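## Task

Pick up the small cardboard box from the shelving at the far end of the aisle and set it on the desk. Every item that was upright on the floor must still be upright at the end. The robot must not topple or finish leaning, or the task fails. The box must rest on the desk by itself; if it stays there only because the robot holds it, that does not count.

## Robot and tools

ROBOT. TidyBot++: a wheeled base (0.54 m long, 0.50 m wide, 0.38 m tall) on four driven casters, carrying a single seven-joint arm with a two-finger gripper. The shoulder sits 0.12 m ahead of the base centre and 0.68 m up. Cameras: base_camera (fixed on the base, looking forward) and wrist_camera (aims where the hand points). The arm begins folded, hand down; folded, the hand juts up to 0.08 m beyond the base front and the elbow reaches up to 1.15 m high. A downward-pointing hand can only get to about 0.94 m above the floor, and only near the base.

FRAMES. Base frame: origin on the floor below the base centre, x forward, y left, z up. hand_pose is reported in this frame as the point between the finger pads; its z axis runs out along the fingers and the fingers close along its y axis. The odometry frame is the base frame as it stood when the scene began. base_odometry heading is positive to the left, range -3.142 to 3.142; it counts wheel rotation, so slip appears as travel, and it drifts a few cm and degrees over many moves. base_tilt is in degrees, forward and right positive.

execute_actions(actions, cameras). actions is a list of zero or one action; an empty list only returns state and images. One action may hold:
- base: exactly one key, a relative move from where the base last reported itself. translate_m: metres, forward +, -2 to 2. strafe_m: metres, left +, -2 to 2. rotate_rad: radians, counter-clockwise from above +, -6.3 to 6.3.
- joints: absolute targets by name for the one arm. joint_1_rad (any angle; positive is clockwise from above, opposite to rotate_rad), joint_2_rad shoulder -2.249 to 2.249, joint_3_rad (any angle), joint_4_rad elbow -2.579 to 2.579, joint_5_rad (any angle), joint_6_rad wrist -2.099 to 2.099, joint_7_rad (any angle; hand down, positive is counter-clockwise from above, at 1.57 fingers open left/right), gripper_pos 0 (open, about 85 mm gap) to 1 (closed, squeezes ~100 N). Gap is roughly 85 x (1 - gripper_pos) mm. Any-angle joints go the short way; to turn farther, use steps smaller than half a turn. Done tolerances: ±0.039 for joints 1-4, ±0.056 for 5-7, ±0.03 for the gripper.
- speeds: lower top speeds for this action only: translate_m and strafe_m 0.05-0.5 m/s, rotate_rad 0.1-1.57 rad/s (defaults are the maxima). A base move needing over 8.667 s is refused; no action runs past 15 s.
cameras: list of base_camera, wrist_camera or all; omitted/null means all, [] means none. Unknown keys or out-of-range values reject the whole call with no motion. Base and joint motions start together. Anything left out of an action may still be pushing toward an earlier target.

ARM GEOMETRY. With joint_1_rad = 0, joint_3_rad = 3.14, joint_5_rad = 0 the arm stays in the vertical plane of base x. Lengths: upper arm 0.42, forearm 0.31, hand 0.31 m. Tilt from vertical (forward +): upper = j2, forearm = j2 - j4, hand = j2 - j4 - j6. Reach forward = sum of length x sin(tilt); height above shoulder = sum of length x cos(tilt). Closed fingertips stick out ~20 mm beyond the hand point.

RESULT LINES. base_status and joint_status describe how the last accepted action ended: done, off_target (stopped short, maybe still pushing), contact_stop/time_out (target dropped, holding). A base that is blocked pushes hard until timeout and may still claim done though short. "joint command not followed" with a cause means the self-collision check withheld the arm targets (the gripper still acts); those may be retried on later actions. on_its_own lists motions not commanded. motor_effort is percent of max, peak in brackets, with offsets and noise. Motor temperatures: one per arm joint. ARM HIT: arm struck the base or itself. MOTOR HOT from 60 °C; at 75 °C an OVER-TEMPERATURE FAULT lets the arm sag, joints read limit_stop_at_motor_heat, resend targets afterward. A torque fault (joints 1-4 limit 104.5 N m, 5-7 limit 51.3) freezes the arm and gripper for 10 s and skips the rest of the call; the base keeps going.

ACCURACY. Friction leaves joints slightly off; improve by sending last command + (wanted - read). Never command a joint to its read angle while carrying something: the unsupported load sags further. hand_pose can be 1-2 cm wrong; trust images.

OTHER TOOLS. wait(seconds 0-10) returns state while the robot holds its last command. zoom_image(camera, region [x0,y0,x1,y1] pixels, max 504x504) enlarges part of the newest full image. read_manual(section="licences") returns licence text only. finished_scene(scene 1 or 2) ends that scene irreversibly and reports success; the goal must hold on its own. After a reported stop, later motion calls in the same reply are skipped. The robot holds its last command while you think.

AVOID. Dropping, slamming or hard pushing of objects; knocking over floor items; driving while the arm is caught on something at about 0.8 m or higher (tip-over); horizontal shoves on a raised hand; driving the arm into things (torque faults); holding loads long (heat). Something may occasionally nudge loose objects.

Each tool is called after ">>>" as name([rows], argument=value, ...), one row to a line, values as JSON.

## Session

>>> execute_actions(actions=[])

Scene clock: 0.00 s.
Motor temperatures (°C, as the motors report them): [33 35 29 30 36 42 38]
base_odometry: x=+0.000 y=+0.000 heading=+0.000 (m, m, rad; odometry frame)
base_tilt: forward=+0.3 right=-0.3 (deg)
base_status: not commanded
joint_positions: joint_1_rad=-0.039 joint_2_rad=-0.323 joint_3_rad=+3.100 joint_4_rad=-2.564 joint_5_rad=-0.031 joint_6_rad=-0.918 joint_7_rad=+1.602 gripper_pos=+0.000
joint_status: not commanded
motor_effort: joint_1_rad=-1 joint_2_rad=+0 joint_3_rad=+0 joint_4_rad=+13 joint_5_rad=+0 joint_6_rad=+0 joint_7_rad=+0 (%)
hand_pose: x=+0.2248 y=+0.0158 z=+0.5741 quat_wxyz=(-0.005, +0.999, +0.045, -0.009) (m; base frame)
pictures: base_camera, wrist_camera
Images, in order (width x height): base_camera 644x364, wrist_camera 644x476.

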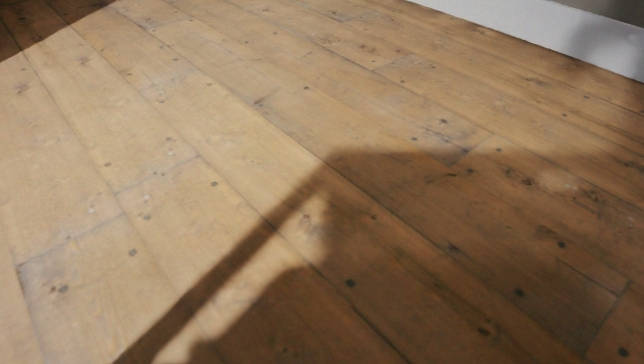

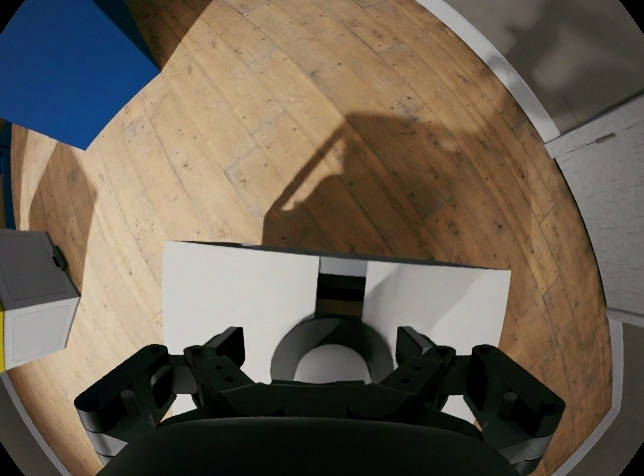

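>>> execute_actions([
  {"base":{"rotate_rad":1.8},"joints":{"joint_1_rad":0.01,"joint_2_rad":-0.6,"joint_3_rad":3.165,"joint_4_rad":-2.0,"joint_5_rad":0.02,"joint_6_rad":-0.9,"joint_7_rad":1.545}},
])

Scene clock: 2.83 s.
Motor temperatures (°C, as the motors report them): [33 35 29 30 36 42 38]
base_odometry: x=+0.000 y=+0.000 heading=+1.799 (m, m, rad; odometry frame)
base_tilt: forward=+0.3 right=-0.3 (deg)
base_status: done
joint_positions: joint_1_rad=-0.005 joint_2_rad=-0.588 joint_3_rad=+3.138 joint_4_rad=-2.022 joint_5_rad=-0.010 joint_6_rad=-0.918 joint_7_rad=+1.579 gripper_pos=+0.000
joint_status: all done
motor_effort: joint_1_rad=+0(1) joint_2_rad=+1(3) joint_3_rad=+1(2) joint_4_rad=+20(20) joint_5_rad=+0(0) joint_6_rad=+6(5) joint_7_rad=+0(0) (%)
hand_pose: x=+0.4179 y=+0.0065 z=+0.8555 quat_wxyz=(-0.004, +0.923, +0.006, +0.384) (m; base frame)
pictures: base_camera, wrist_camera
Images, in order (width x height): base_camera 644x364, wrist_camera 644x476.

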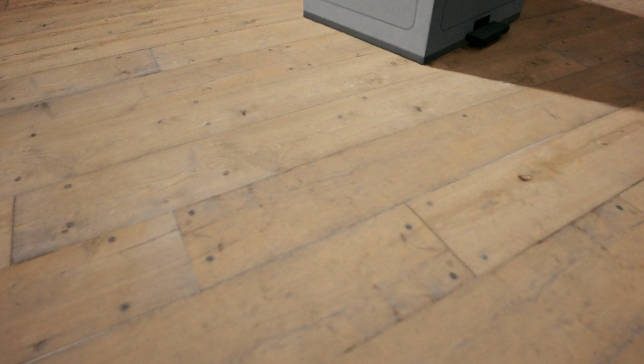

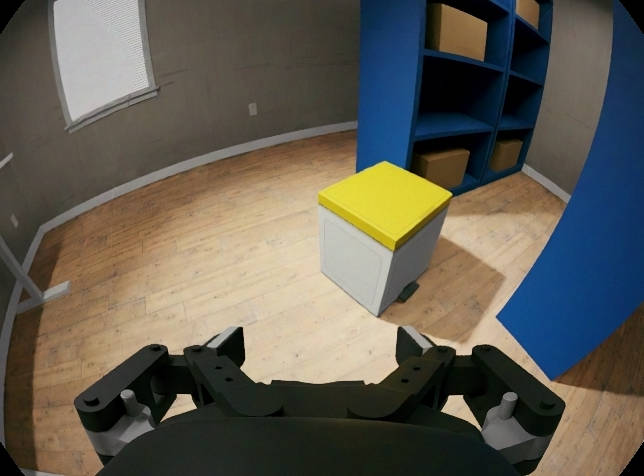

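>>> execute_actions([
  {"base":{"rotate_rad":0.42}},
], cameras=[])

>>> execute_actions([
  {"base":{"strafe_m":-0.62},"joints":{"joint_1_rad":0.6}},
])

>>> execute_actions([
  {"base":{"translate_m":0.38},"joints":{"joint_1_rad":0.9}},
])

Scene clock: 5.13 s.
Motor temperatures (°C, as the motors report them): [33 35 29 30 36 42 38]
base_odometry: x=+0.000 y=+0.000 heading=+2.219 (m, m, rad; odometry frame)
base_tilt: forward=+0.3 right=-0.3 (deg)
base_status: done
joint_positions: joint_1_rad=-0.002 joint_2_rad=-0.588 joint_3_rad=+3.142 joint_4_rad=-2.022 joint_5_rad=-0.007 joint_6_rad=-0.918 joint_7_rad=+1.579 gripper_pos=+0.000
joint_status: not commanded
motor_effort: joint_1_rad=-1(0) joint_2_rad=+1(1) joint_3_rad=+1(2) joint_4_rad=+20(20) joint_5_rad=+0(0) joint_6_rad=+6(6) joint_7_rad=+1(1) (%)
hand_pose: x=+0.4179 y=+0.0035 z=+0.8555 quat_wxyz=(-0.002, +0.923, +0.003, +0.384) (m; base frame)
pictures: none
No camera images: the call's "cameras" was empty. Leave "cameras" out to get every camera's image.

Scene clock: 7.73 s.
Motor temperatures (°C, as the motors report them): [33 35 29 30 36 42 38]
base_odometry: x=+0.494 y=+0.375 heading=+2.220 (m, m, rad; odometry frame)
base_tilt: forward=+0.3 right=-0.3 (deg)
base_status: done
joint_positions: joint_1_rad=+0.587 joint_2_rad=-0.589 joint_3_rad=+3.145 joint_4_rad=-2.022 joint_5_rad=-0.006 joint_6_rad=-0.918 joint_7_rad=+1.579 gripper_pos=+0.000
joint_status: all done
motor_effort: joint_1_rad=+0(0) joint_2_rad=+1(2) joint_3_rad=+1(3) joint_4_rad=+20(21) joint_5_rad=+1(0) joint_6_rad=+6(6) joint_7_rad=+1(0) (%)
hand_pose: x=+0.3688 y=-0.1641 z=+0.8557 quat_wxyz=(+0.110, +0.884, -0.266, +0.369) (m; base frame)
pictures: base_camera, wrist_camera
Images, in order (width x height): base_camera 644x364, wrist_camera 644x476.

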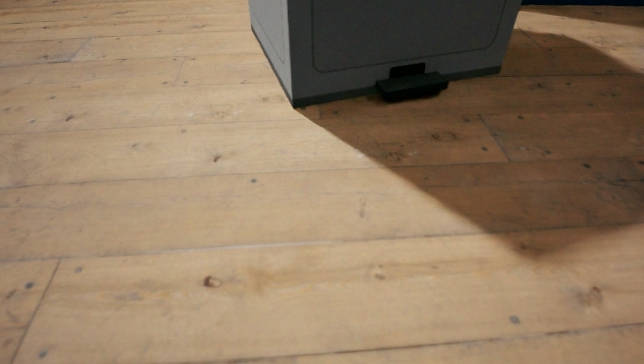

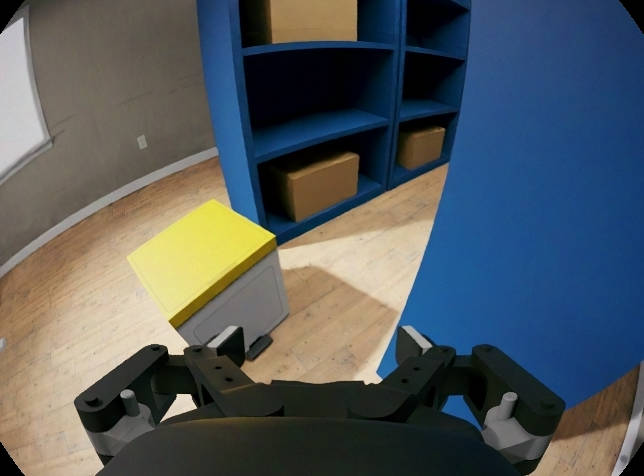

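Scene clock: 9.83 s.
Motor temperatures (°C, as the motors report them): [33 35 29 30 36 42 38]
base_odometry: x=+0.264 y=+0.678 heading=+2.219 (m, m, rad; odometry frame)
base_tilt: forward=+0.3 right=-0.3 (deg)
base_status: done
joint_positions: joint_1_rad=+0.888 joint_2_rad=-0.594 joint_3_rad=+3.145 joint_4_rad=-2.022 joint_5_rad=-0.006 joint_6_rad=-0.918 joint_7_rad=+1.579 gripper_pos=+0.000
joint_status: all done
motor_effort: joint_1_rad=+0(2) joint_2_rad=+2(4) joint_3_rad=+0(2) joint_4_rad=+20(21) joint_5_rad=+0(0) joint_6_rad=+6(6) joint_7_rad=+1(1) (%)
hand_pose: x=+0.3082 y=-0.2301 z=+0.8574 quat_wxyz=(+0.165, +0.833, -0.395, +0.351) (m; base frame)
pictures: base_camera, wrist_camera
Images, in order (width x height): base_camera 644x364, wrist_camera 644x476.

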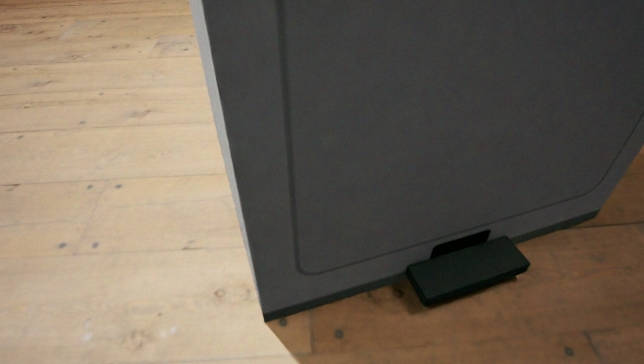

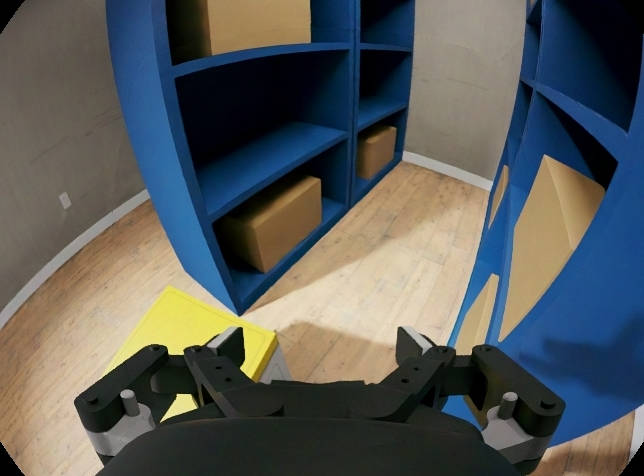

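>>> execute_actions([
  {"base":{"strafe_m":-0.07}},
], cameras=[])

>>> execute_actions([
  {"base":{"rotate_rad":0.05},"joints":{"joint_1_rad":0.4,"joint_6_rad":-1.3}},
], cameras=[])

>>> execute_actions([
  {"base":{"translate_m":0.4},"speeds":{"translate_m":0.14}},
])

Scene clock: 11.43 s.
Motor temperatures (°C, as the motors report them): [33 35 29 30 36 42 38]
base_odometry: x=+0.320 y=+0.721 heading=+2.219 (m, m, rad; odometry frame)
base_tilt: forward=+0.3 right=-0.3 (deg)
base_status: done
joint_positions: joint_1_rad=+0.888 joint_2_rad=-0.594 joint_3_rad=+3.146 joint_4_rad=-2.022 joint_5_rad=-0.006 joint_6_rad=-0.918 joint_7_rad=+1.579 gripper_pos=+0.000
joint_status: not commanded
motor_effort: joint_1_rad=+0(1) joint_2_rad=+2(4) joint_3_rad=+1(1) joint_4_rad=+20(21) joint_5_rad=+0(0) joint_6_rad=+6(6) joint_7_rad=+1(0) (%)
hand_pose: x=+0.3079 y=-0.2305 z=+0.8574 quat_wxyz=(+0.165, +0.833, -0.396, +0.350) (m; base frame)
pictures: none
No camera images: the call's "cameras" was empty. Leave "cameras" out to get every camera's image.

Scene clock: 13.13 s.
Motor temperatures (°C, as the motors report them): [33 35 29 30 36 42 38]
base_odometry: x=+0.320 y=+0.721 heading=+2.269 (m, m, rad; odometry frame)
base_tilt: forward=+0.3 right=-0.3 (deg)
base_status: done
joint_positions: joint_1_rad=+0.413 joint_2_rad=-0.594 joint_3_rad=+3.146 joint_4_rad=-2.022 joint_5_rad=-0.006 joint_6_rad=-1.273 joint_7_rad=+1.579 gripper_pos=+0.000
joint_status: all done
motor_effort: joint_1_rad=+0(1) joint_2_rad=+3(3) joint_3_rad=+0(1) joint_4_rad=+18(21) joint_5_rad=+0(0) joint_6_rad=+3(6) joint_7_rad=+0(1) (%)
hand_pose: x=+0.3107 y=-0.0818 z=+0.7938 quat_wxyz=(+0.042, +0.955, -0.199, +0.214) (m; base frame)
pictures: none
No camera images: the call's "cameras" was empty. Leave "cameras" out to get every camera's image.

Scene clock: 16.57 s.
Motor temperatures (°C, as the motors report them): [33 35 29 30 36 42 38]
base_odometry: x=+0.063 y=+1.027 heading=+2.269 (m, m, rad; odometry frame)
base_tilt: forward=+0.3 right=-0.3 (deg)
base_status: done
joint_positions: joint_1_rad=+0.413 joint_2_rad=-0.597 joint_3_rad=+3.146 joint_4_rad=-2.022 joint_5_rad=-0.005 joint_6_rad=-1.274 joint_7_rad=+1.579 gripper_pos=+0.000
joint_status: not commanded
motor_effort: joint_1_rad=+0(1) joint_2_rad=+3(6) joint_3_rad=+1(1) joint_4_rad=+19(19) joint_5_rad=+0(0) joint_6_rad=+3(4) joint_7_rad=+0(0) (%)
hand_pose: x=+0.3102 y=-0.0817 z=+0.7942 quat_wxyz=(+0.042, +0.955, -0.198, +0.215) (m; base frame)
pictures: base_camera, wrist_camera
Images, in order (width x height): base_camera 644x364, wrist_camera 644x476.

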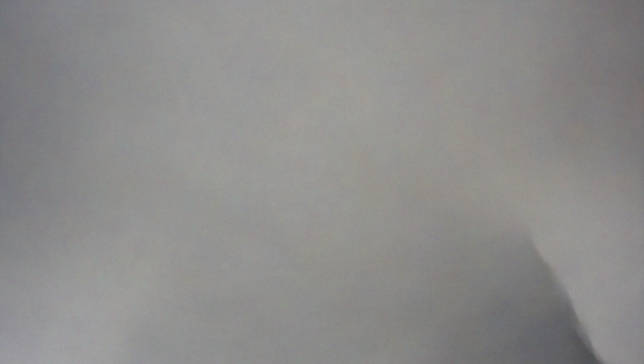

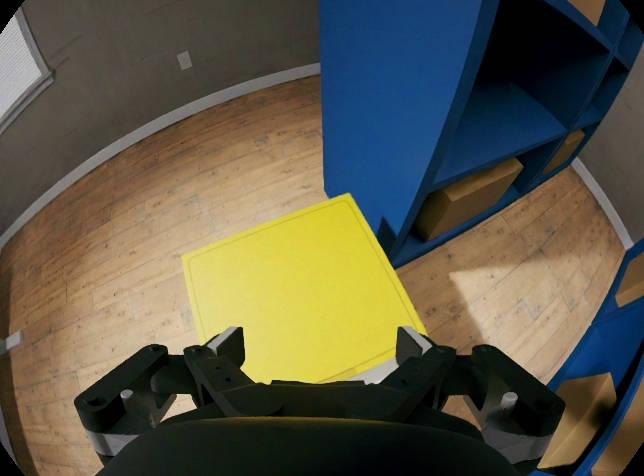

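>>> execute_actions([
  {"base":{"translate_m":0.24},"speeds":{"translate_m":0.15},"joints":{"joint_1_rad":1.9,"joint_2_rad":-0.8,"joint_6_rad":-0.75}},
], cameras=["wrist_camera"])

Scene clock: 19.63 s.
Motor temperatures (°C, as the motors report them): [33 35 29 30 36 42 38]
base_odometry: x=-0.091 y=+1.211 heading=+2.269 (m, m, rad; odometry frame)
base_tilt: forward=+0.3 right=-0.3 (deg)
base_status: done
joint_positions: joint_1_rad=+1.888 joint_2_rad=-0.785 joint_3_rad=+3.146 joint_4_rad=-2.022 joint_5_rad=-0.005 joint_6_rad=-0.778 joint_7_rad=+1.579 gripper_pos=+0.000
joint_status: all done
motor_effort: joint_1_rad=-1(1) joint_2_rad=+7(7) joint_3_rad=+1(2) joint_4_rad=+20(20) joint_5_rad=+0(0) joint_6_rad=+7(7) joint_7_rad=+0(1) (%)
hand_pose: x=+0.0322 y=-0.2668 z=+0.9489 quat_wxyz=(+0.432, +0.496, -0.684, +0.314) (m; base frame)
pictures: wrist_camera
Images, in order (width x height): wrist_camera 644x476.

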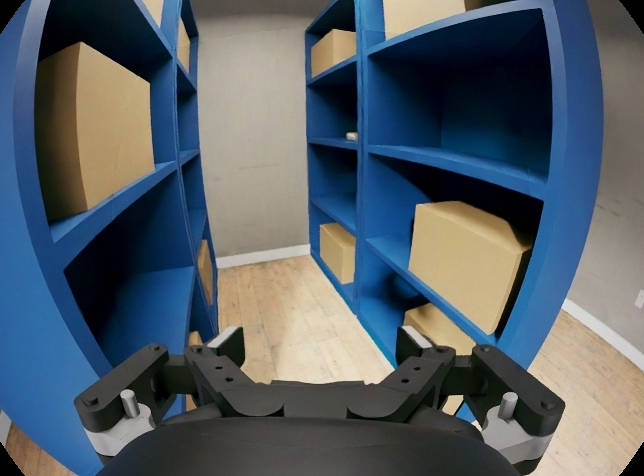

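The box is on the right-hand shelf. I'll back up and turn into the aisle.

>>> execute_actions([
  {"base":{"translate_m":-0.14},"joints":{"joint_6_rad":-1.2}},
], cameras=[])

>>> execute_actions([
  {"base":{"rotate_rad":-1.571},"speeds":{"rotate_rad":1.0},"joints":{"joint_1_rad":-0.012}},
])

Scene clock: 21.23 s.
Motor temperatures (°C, as the motors report them): [33 35 29 30 36 42 38]
base_odometry: x=-0.001 y=+1.104 heading=+2.269 (m, m, rad; odometry frame)
base_tilt: forward=+0.3 right=-0.3 (deg)
base_status: done
joint_positions: joint_1_rad=+1.888 joint_2_rad=-0.789 joint_3_rad=+3.149 joint_4_rad=-2.016 joint_5_rad=-0.004 joint_6_rad=-1.194 joint_7_rad=+1.579 gripper_pos=+0.000
joint_status: all done
motor_effort: joint_1_rad=-1(0) joint_2_rad=+8(9) joint_3_rad=+1(2) joint_4_rad=+19(20) joint_5_rad=+0(0) joint_6_rad=+5(8) joint_7_rad=+0(0) (%)
hand_pose: x=+0.0565 y=-0.1930 z=+0.8503 quat_wxyz=(+0.284, +0.549, -0.758, +0.209) (m; base frame)
pictures: none
No camera images: the call's "cameras" was empty. Leave "cameras" out to get every camera's image.

Scene clock: 24.27 s.
Motor temperatures (°C, as the motors report them): [33 35 29 30 36 42 38]
base_odometry: x=-0.001 y=+1.104 heading=+0.699 (m, m, rad; odometry frame)
base_tilt: forward=+0.3 right=-0.3 (deg)
base_status: done
joint_positions: joint_1_rad=+0.000 joint_2_rad=-0.790 joint_3_rad=+3.149 joint_4_rad=-2.016 joint_5_rad=-0.004 joint_6_rad=-1.194 joint_7_rad=+1.579 gripper_pos=+0.000
joint_status: all done
motor_effort: joint_1_rad=+0(0) joint_2_rad=+8(10) joint_3_rad=+1(1) joint_4_rad=+19(19) joint_5_rad=+0(0) joint_6_rad=+6(6) joint_7_rad=+0(0) (%)
hand_pose: x=+0.3218 y=+0.0008 z=+0.8505 quat_wxyz=(-0.002, +0.936, +0.000, +0.353) (m; base frame)
pictures: base_camera, wrist_camera
Images, in order (width x height): base_camera 644x364, wrist_camera 644x476.

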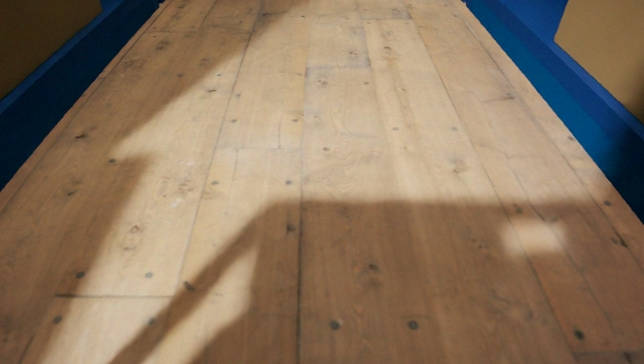

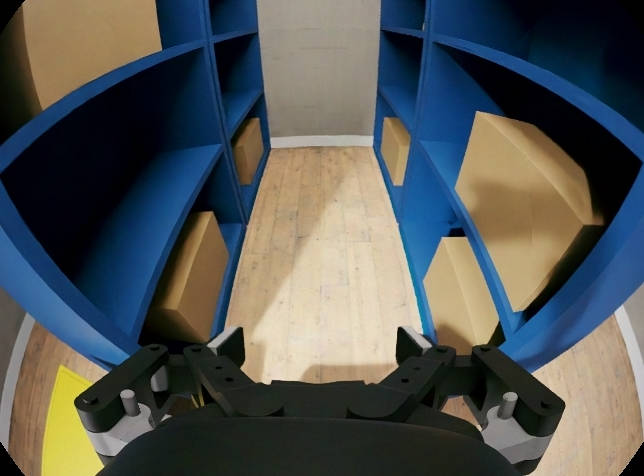

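>>> execute_actions([
  {"base":{"translate_m":1.6},"joints":{"joint_1_rad":1.58,"joint_2_rad":-0.65,"joint_4_rad":-1.45,"joint_6_rad":-1.25}},
])

Scene clock: 29.13 s.
Motor temperatures (°C, as the motors report them): [33 35 29 30 36 42 38]
base_odometry: x=+1.225 y=+2.132 heading=+0.698 (m, m, rad; odometry frame)
base_tilt: forward=+0.3 right=-0.3 (deg)
base_status: done
joint_positions: joint_1_rad=+1.568 joint_2_rad=-0.666 joint_3_rad=+3.149 joint_4_rad=-1.476 joint_5_rad=-0.004 joint_6_rad=-1.221 joint_7_rad=+1.579 gripper_pos=+0.000
joint_status: all done
motor_effort: joint_1_rad=-1(1) joint_2_rad=+7(12) joint_3_rad=+0(3) joint_4_rad=+16(19) joint_5_rad=+0(1) joint_6_rad=+7(7) joint_7_rad=+1(1) (%)
hand_pose: x=+0.1192 y=-0.2469 z=+1.0907 quat_wxyz=(+0.372, +0.602, -0.600, +0.373) (m; base frame)
pictures: base_camera, wrist_camera
Images, in order (width x height): base_camera 644x364, wrist_camera 644x476.

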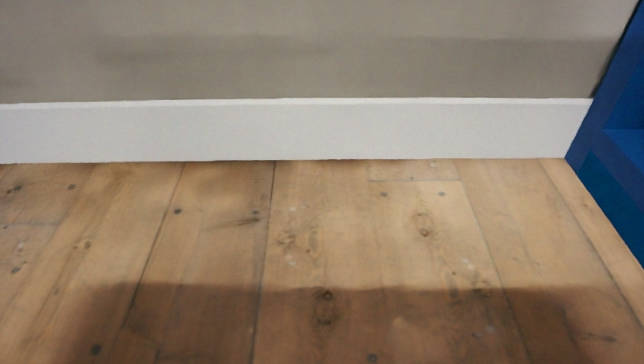

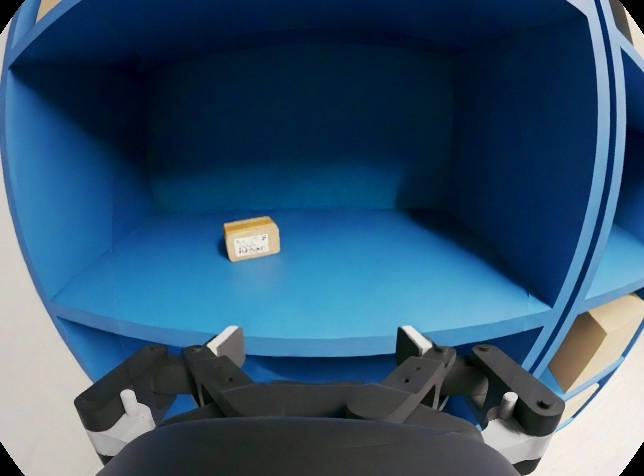

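>>> zoom_image(camera="wrist_camera", region=[200, 195, 320, 285])

Region (200, 195, 320, 285) of wrist_camera's 644x476 image, scaled by 4.200; it fills the top 378 rows of this view, and the rest is white.

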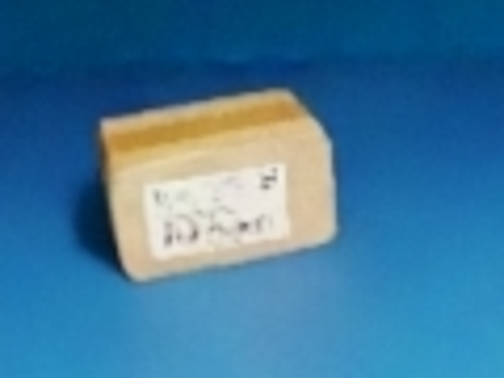

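>>> execute_actions([
  {"base":{"translate_m":0.25},"joints":{"joint_1_rad":1.31,"joint_2_rad":-0.3,"joint_4_rad":-1.25,"joint_5_rad":0.99,"joint_6_rad":-1.79,"joint_7_rad":0.555}},
], cameras=["base_camera"])

>>> execute_actions([
  {"base":{"strafe_m":-0.04},"joints":{"joint_2_rad":0.388,"joint_4_rad":-0.562}},
])

Scene clock: 32.60 s.
Motor temperatures (°C, as the motors report them): [33 35 29 30 36 42 38]
base_odometry: x=+1.417 y=+2.293 heading=+0.698 (m, m, rad; odometry frame)
base_tilt: forward=+0.3 right=-0.3 (deg)
base_status: done
joint_positions: joint_1_rad=+1.323 joint_2_rad=-0.299 joint_3_rad=+3.149 joint_4_rad=-1.278 joint_5_rad=+0.965 joint_6_rad=-1.763 joint_7_rad=+0.581 gripper_pos=+0.000
joint_status: all done
motor_effort: joint_1_rad=+0(0) joint_2_rad=-3(9) joint_3_rad=-1(3) joint_4_rad=+14(17) joint_5_rad=+6(7) joint_6_rad=+4(7) joint_7_rad=+0(0) (%)
hand_pose: x=-0.0805 y=-0.2395 z=+1.0812 quat_wxyz=(+0.452, +0.184, -0.867, +0.101) (m; base frame)
pictures: base_camera
Images, in order (width x height): base_camera 644x364.

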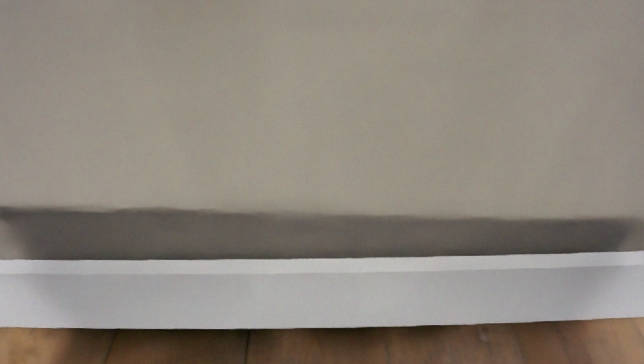

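Scene clock: 34.53 s.
Motor temperatures (°C, as the motors report them): [33 35 29 30 36 42 38]
base_odometry: x=+1.443 y=+2.262 heading=+0.698 (m, m, rad; odometry frame)
base_tilt: forward=+0.3 right=-0.3 (deg)
base_status: done
joint_positions: joint_1_rad=+1.323 joint_2_rad=+0.391 joint_3_rad=+3.149 joint_4_rad=-0.590 joint_5_rad=+0.965 joint_6_rad=-1.766 joint_7_rad=+0.581 gripper_pos=+0.000
joint_status: all done
motor_effort: joint_1_rad=+0(1) joint_2_rad=-29(31) joint_3_rad=+1(2) joint_4_rad=+14(15) joint_5_rad=+6(7) joint_6_rad=+4(5) joint_7_rad=+1(1) (%)
hand_pose: x=-0.0108 y=-0.5142 z=+1.0683 quat_wxyz=(+0.453, +0.184, -0.866, +0.099) (m; base frame)
pictures: base_camera, wrist_camera
Images, in order (width x height): base_camera 644x364, wrist_camera 644x476.

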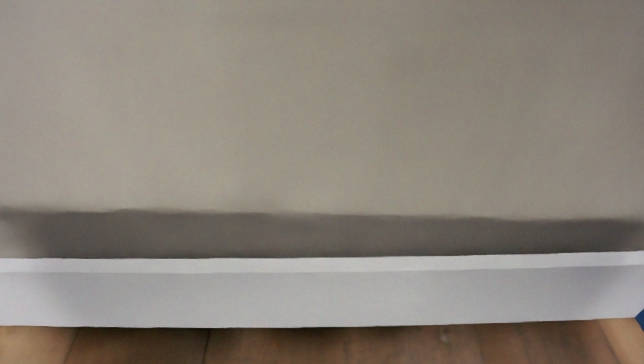

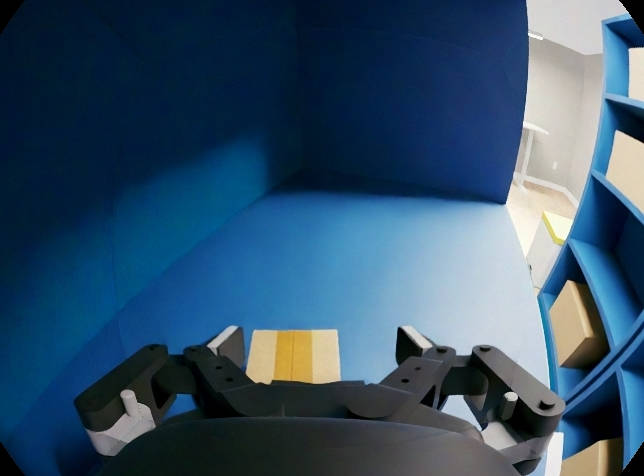

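>>> execute_actions([
  {"base":{"translate_m":0.03}},
], cameras=[])

>>> execute_actions([
  {"joints":{"joint_2_rad":0.32,"joint_4_rad":-0.925,"joint_5_rad":0.91,"joint_6_rad":-1.60,"joint_7_rad":0.355}},
], cameras=["wrist_camera"])

Scene clock: 35.80 s.
Motor temperatures (°C, as the motors report them): [33 35 29 30 36 42 38]
base_odometry: x=+1.466 y=+2.282 heading=+0.698 (m, m, rad; odometry frame)
base_tilt: forward=+0.3 right=-0.2 (deg)
base_status: done
joint_positions: joint_1_rad=+1.311 joint_2_rad=+0.391 joint_3_rad=+3.149 joint_4_rad=-0.589 joint_5_rad=+0.966 joint_6_rad=-1.766 joint_7_rad=+0.581 gripper_pos=+0.000
joint_status: not commanded
motor_effort: joint_1_rad=+0(4) joint_2_rad=-29(31) joint_3_rad=+2(3) joint_4_rad=+14(15) joint_5_rad=+6(7) joint_6_rad=+4(4) joint_7_rad=+1(1) (%)
hand_pose: x=-0.0047 y=-0.5157 z=+1.0687 quat_wxyz=(+0.453, +0.189, -0.865, +0.102) (m; base frame)
pictures: none
No camera images: the call's "cameras" was empty. Leave "cameras" out to get every camera's image.

Scene clock: 37.53 s.
Motor temperatures (°C, as the motors report them): [33 35 29 30 36 42 38]
base_odometry: x=+1.466 y=+2.282 heading=+0.698 (m, m, rad; odometry frame)
base_tilt: forward=+0.3 right=-0.3 (deg)
base_status: not commanded
joint_positions: joint_1_rad=+1.311 joint_2_rad=+0.334 joint_3_rad=+3.149 joint_4_rad=-0.902 joint_5_rad=+0.938 joint_6_rad=-1.628 joint_7_rad=+0.387 gripper_pos=+0.000
joint_status: all done
motor_effort: joint_1_rad=-1(1) joint_2_rad=-28(29) joint_3_rad=+1(1) joint_4_rad=+16(17) joint_5_rad=+7(8) joint_6_rad=+2(4) joint_7_rad=-1(1) (%)
hand_pose: x=-0.0019 y=-0.5256 z=+1.0032 quat_wxyz=(+0.452, +0.195, -0.866, +0.093) (m; base frame)
pictures: wrist_camera
Images, in order (width x height): wrist_camera 644x476.

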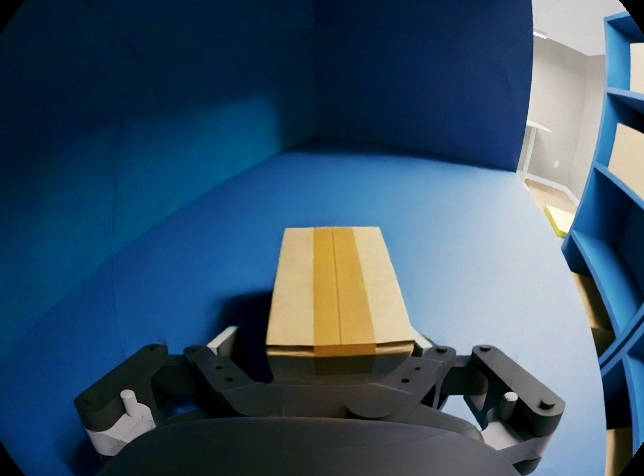

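>>> execute_actions([
  {"base":{"translate_m":-0.02},"joints":{"joint_2_rad":0.305}},
], cameras=["wrist_camera"])

>>> execute_actions([
  {"joints":{"gripper_pos":1}},
], cameras=["wrist_camera"])

Scene clock: 38.57 s.
Motor temperatures (°C, as the motors report them): [33 35 29 30 36 42 38]
base_odometry: x=+1.451 y=+2.269 heading=+0.698 (m, m, rad; odometry frame)
base_tilt: forward=+0.4 right=-0.3 (deg)
base_status: done
joint_positions: joint_1_rad=+1.314 joint_2_rad=+0.315 joint_3_rad=+3.150 joint_4_rad=-0.902 joint_5_rad=+0.937 joint_6_rad=-1.627 joint_7_rad=+0.387 gripper_pos=+0.000
joint_status: all done
motor_effort: joint_1_rad=-1(3) joint_2_rad=-28(32) joint_3_rad=+1(2) joint_4_rad=+16(17) joint_5_rad=+7(8) joint_6_rad=+2(3) joint_7_rad=+1(0) (%)
hand_pose: x=-0.0054 y=-0.5191 z=+1.0123 quat_wxyz=(+0.451, +0.189, -0.866, +0.101) (m; base frame)
pictures: wrist_camera
Images, in order (width x height): wrist_camera 644x476.

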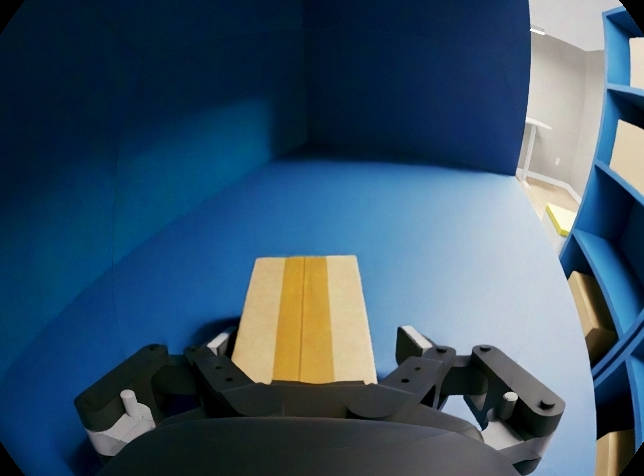

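Scene clock: 39.67 s.
Motor temperatures (°C, as the motors report them): [33 35 29 30 36 42 38]
base_odometry: x=+1.451 y=+2.269 heading=+0.698 (m, m, rad; odometry frame)
base_tilt: forward=+0.3 right=-0.3 (deg)
base_status: not commanded
joint_positions: joint_1_rad=+1.314 joint_2_rad=+0.311 joint_3_rad=+3.150 joint_4_rad=-0.905 joint_5_rad=+0.936 joint_6_rad=-1.624 joint_7_rad=+0.387 gripper_pos=+0.342
joint_status: gripper_pos off_target (ended at +0.342, target +1.000)
motor_effort: joint_1_rad=+0(2) joint_2_rad=-28(29) joint_3_rad=+1(2) joint_4_rad=+16(17) joint_5_rad=+7(8) joint_6_rad=+3(3) joint_7_rad=+1(1) (%)
hand_pose: x=-0.0055 y=-0.5188 z=+1.0131 quat_wxyz=(+0.451, +0.189, -0.866, +0.103) (m; base frame)
pictures: wrist_camera
Images, in order (width x height): wrist_camera 644x476.

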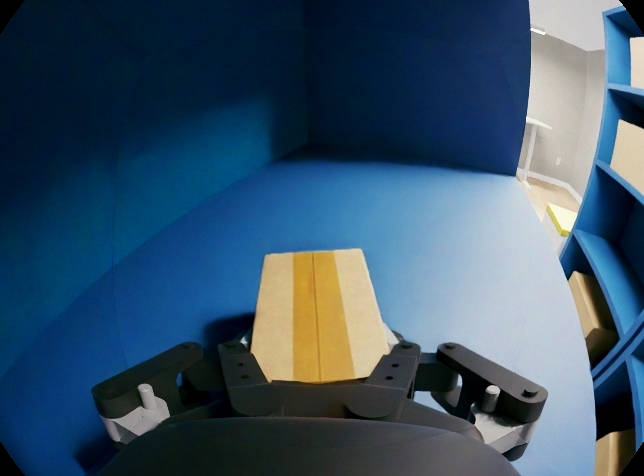

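>>> execute_actions([
  {"base":{"strafe_m":0.05},"joints":{"joint_2_rad":-0.5,"joint_4_rad":-1.45}},
])

Scene clock: 41.97 s.
Motor temperatures (°C, as the motors report them): [33 35 29 30 36 42 38]
base_odometry: x=+1.418 y=+2.307 heading=+0.698 (m, m, rad; odometry frame)
base_tilt: forward=+0.3 right=-0.3 (deg)
base_status: done
joint_positions: joint_1_rad=+1.314 joint_2_rad=-0.496 joint_3_rad=+3.150 joint_4_rad=-1.426 joint_5_rad=+0.931 joint_6_rad=-1.620 joint_7_rad=+0.387 gripper_pos=+0.342
joint_status: all done
motor_effort: joint_1_rad=-1(1) joint_2_rad=+3(32) joint_3_rad=-2(2) joint_4_rad=+15(18) joint_5_rad=+7(9) joint_6_rad=+6(5) joint_7_rad=+1(1) (%)
hand_pose: x=-0.0860 y=-0.2076 z=+1.0809 quat_wxyz=(+0.438, +0.123, -0.860, +0.231) (m; base frame)
pictures: base_camera, wrist_camera
Images, in order (width x height): base_camera 644x364, wrist_camera 644x476.

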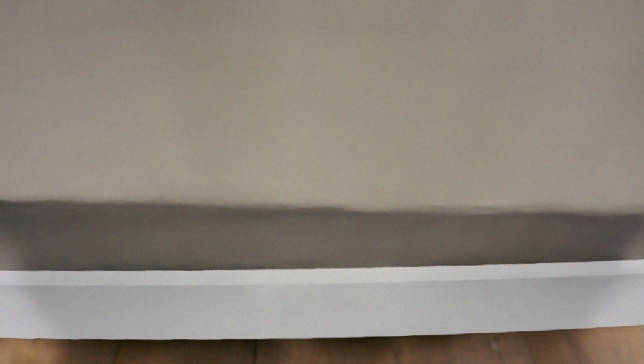

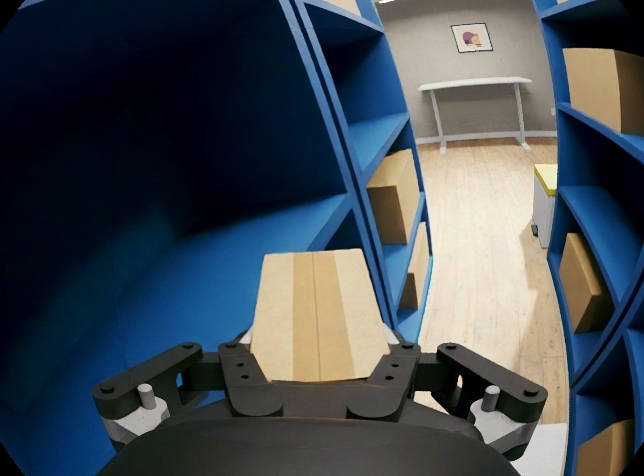

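>>> execute_actions([
  {"base":{"translate_m":-2.0},"joints":{"joint_1_rad":3.15,"joint_5_rad":-0.025,"joint_6_rad":-1.25,"joint_7_rad":1.6}},
])

Scene clock: 47.80 s.
Motor temperatures (°C, as the motors report them): [33 35 29 30 36 42 38]
base_odometry: x=-0.115 y=+1.023 heading=+0.698 (m, m, rad; odometry frame)
base_tilt: forward=+0.3 right=-0.3 (deg)
base_status: done
joint_positions: joint_1_rad=+3.137 joint_2_rad=-0.494 joint_3_rad=+3.150 joint_4_rad=-1.431 joint_5_rad=+0.005 joint_6_rad=-1.279 joint_7_rad=+1.568 gripper_pos=+0.342
joint_status: all done
motor_effort: joint_1_rad=+0(1) joint_2_rad=+0(3) joint_3_rad=+0(2) joint_4_rad=+18(19) joint_5_rad=+0(8) joint_6_rad=+7(7) joint_7_rad=+0(1) (%)
hand_pose: x=-0.1837 y=+0.0024 z=+1.0511 quat_wxyz=(+0.446, -0.004, -0.895, -0.001) (m; base frame)
pictures: base_camera, wrist_camera
Images, in order (width x height): base_camera 644x364, wrist_camera 644x476.

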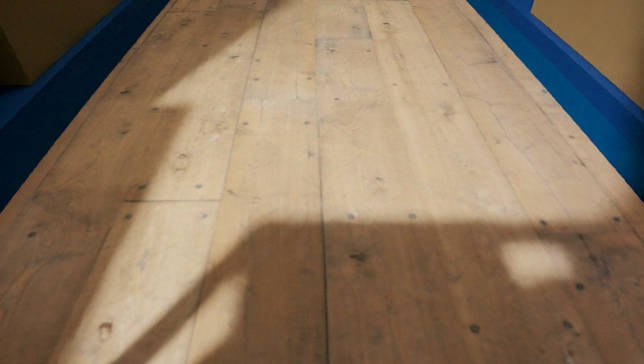

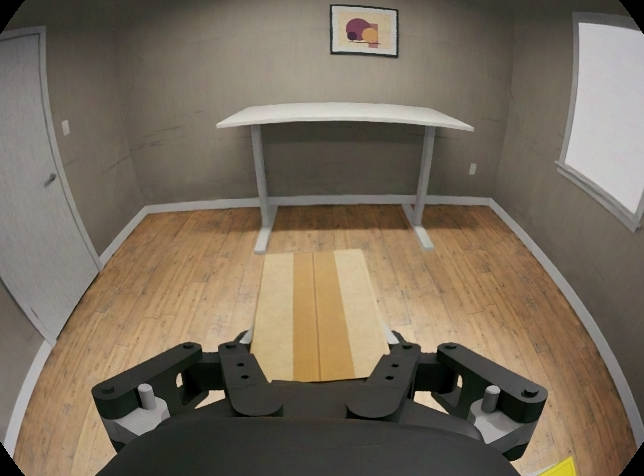

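>>> execute_actions([
  {"base":{"translate_m":-1.1},"joints":{"joint_2_rad":0.2,"joint_4_rad":-0.975,"joint_6_rad":-0.955}},
], cameras=["wrist_camera"])

Scene clock: 51.70 s.
Motor temperatures (°C, as the motors report them): [33 35 29 30 36 42 38]
base_odometry: x=-0.958 y=+0.317 heading=+0.697 (m, m, rad; odometry frame)
base_tilt: forward=+0.3 right=-0.3 (deg)
base_status: done
joint_positions: joint_1_rad=+3.137 joint_2_rad=+0.211 joint_3_rad=+3.150 joint_4_rad=-1.005 joint_5_rad=+0.004 joint_6_rad=-0.984 joint_7_rad=+1.568 gripper_pos=+0.342
joint_status: all done
motor_effort: joint_1_rad=+0(0) joint_2_rad=-28(33) joint_3_rad=+0(1) joint_4_rad=+20(21) joint_5_rad=+0(0) joint_6_rad=+8(8) joint_7_rad=+1(0) (%)
hand_pose: x=-0.5156 y=+0.0014 z=+1.0193 quat_wxyz=(+0.454, -0.002, -0.891, -0.003) (m; base frame)
pictures: wrist_camera
Images, in order (width x height): wrist_camera 644x476.

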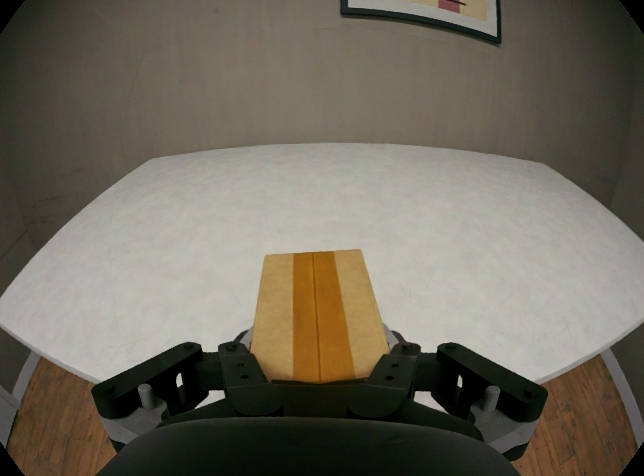

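>>> execute_actions([
  {"base":{"translate_m":-0.14},"joints":{"joint_2_rad":0.31,"joint_6_rad":-0.845}},
], cameras=["wrist_camera"])

>>> execute_actions([
  {"joints":{"joint_2_rad":0.38,"joint_6_rad":-0.78}},
], cameras=["wrist_camera"])

Scene clock: 53.63 s.
Motor temperatures (°C, as the motors report them): [33 35 29 30 36 42 38]
base_odometry: x=-1.066 y=+0.227 heading=+0.697 (m, m, rad; odometry frame)
base_tilt: forward=+0.3 right=-0.3 (deg)
base_status: done
joint_positions: joint_1_rad=+3.137 joint_2_rad=+0.325 joint_3_rad=+3.150 joint_4_rad=-0.999 joint_5_rad=+0.004 joint_6_rad=-0.873 joint_7_rad=+1.568 gripper_pos=+0.342
joint_status: all done
motor_effort: joint_1_rad=-1(0) joint_2_rad=-34(39) joint_3_rad=-1(1) joint_4_rad=+21(23) joint_5_rad=+1(0) joint_6_rad=+7(7) joint_7_rad=+1(0) (%)
hand_pose: x=-0.5724 y=+0.0012 z=+0.9752 quat_wxyz=(+0.455, -0.002, -0.890, -0.003) (m; base frame)
pictures: wrist_camera
Images, in order (width x height): wrist_camera 644x476.

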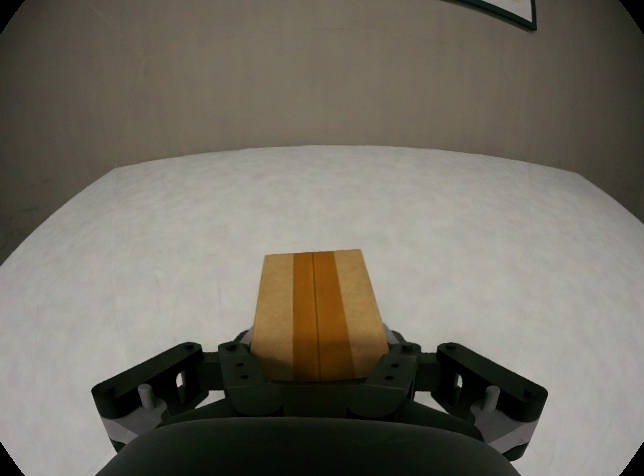

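Scene clock: 54.47 s.
Motor temperatures (°C, as the motors report them): [33 35 29 30 36 42 38]
base_odometry: x=-1.066 y=+0.227 heading=+0.697 (m, m, rad; odometry frame)
base_tilt: forward=+0.3 right=-0.3 (deg)
base_status: not commanded
joint_positions: joint_1_rad=+3.137 joint_2_rad=+0.364 joint_3_rad=+3.150 joint_4_rad=-0.994 joint_5_rad=+0.003 joint_6_rad=-0.802 joint_7_rad=+1.568 gripper_pos=+0.342
joint_status: all done
motor_effort: joint_1_rad=-1(0) joint_2_rad=-34(36) joint_3_rad=-1(1) joint_4_rad=+20(21) joint_5_rad=+0(1) joint_6_rad=+7(7) joint_7_rad=+0(1) (%)
hand_pose: x=-0.5969 y=+0.0009 z=+0.9681 quat_wxyz=(+0.471, -0.002, -0.882, -0.003) (m; base frame)
pictures: wrist_camera
Images, in order (width x height): wrist_camera 644x476.

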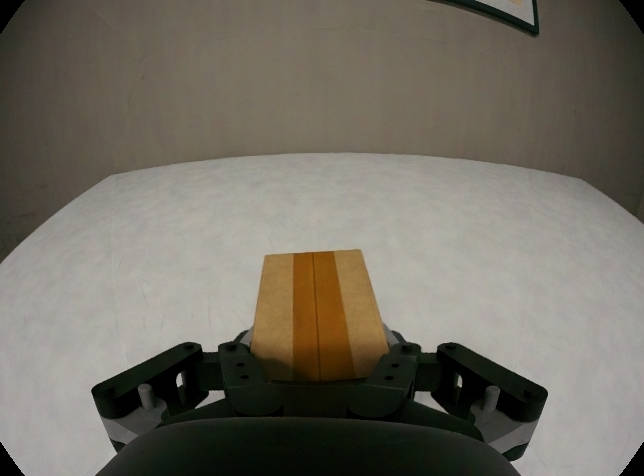

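The readings suggest contact (j4 and j6 were pushed up). Releasing.

>>> execute_actions([
  {"joints":{"joint_2_rad":0.365,"gripper_pos":0}},
], cameras=["wrist_camera"])

>>> execute_actions([
  {"joints":{"joint_2_rad":0.15,"joint_6_rad":-0.95}},
])

Scene clock: 55.83 s.
Motor temperatures (°C, as the motors report them): [33 35 29 30 36 42 38]
base_odometry: x=-1.066 y=+0.227 heading=+0.697 (m, m, rad; odometry frame)
base_tilt: forward=+0.3 right=-0.3 (deg)
base_status: not commanded
joint_positions: joint_1_rad=+3.137 joint_2_rad=+0.364 joint_3_rad=+3.150 joint_4_rad=-0.994 joint_5_rad=+0.003 joint_6_rad=-0.802 joint_7_rad=+1.568 gripper_pos=+0.000
joint_status: all done
motor_effort: joint_1_rad=+0(1) joint_2_rad=-34(36) joint_3_rad=-1(0) joint_4_rad=+20(21) joint_5_rad=+0(0) joint_6_rad=+6(7) joint_7_rad=+1(1) (%)
hand_pose: x=-0.5970 y=+0.0009 z=+0.9682 quat_wxyz=(+0.471, -0.002, -0.882, -0.003) (m; base frame)
pictures: wrist_camera
Images, in order (width x height): wrist_camera 644x476.

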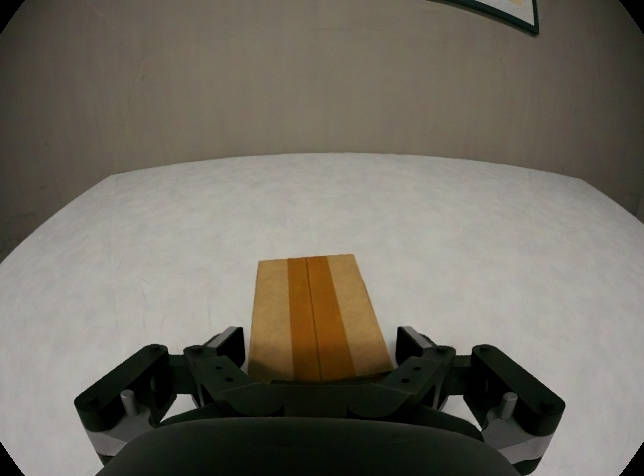

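Scene clock: 57.43 s.
Motor temperatures (°C, as the motors report them): [33 35 29 30 36 42 38]
base_odometry: x=-1.066 y=+0.227 heading=+0.697 (m, m, rad; odometry frame)
base_tilt: forward=+0.3 right=-0.3 (deg)
base_status: not commanded
joint_positions: joint_1_rad=+3.137 joint_2_rad=+0.144 joint_3_rad=+3.150 joint_4_rad=-0.989 joint_5_rad=+0.003 joint_6_rad=-0.921 joint_7_rad=+1.568 gripper_pos=+0.000
joint_status: all done
motor_effort: joint_1_rad=-1(0) joint_2_rad=-25(38) joint_3_rad=+0(0) joint_4_rad=+20(22) joint_5_rad=+1(0) joint_6_rad=+8(8) joint_7_rad=+0(1) (%)
hand_pose: x=-0.5019 y=+0.0013 z=+1.0865 quat_wxyz=(+0.517, -0.002, -0.856, -0.002) (m; base frame)
pictures: base_camera, wrist_camera
Images, in order (width x height): base_camera 644x364, wrist_camera 644x476.

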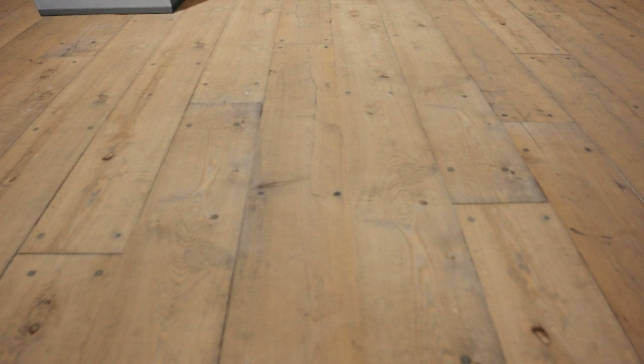

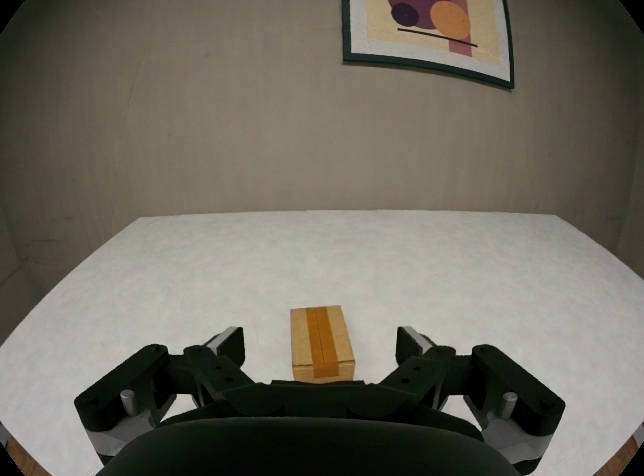

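>>> finished_scene(scene=2)

The scene is finished: the task was done.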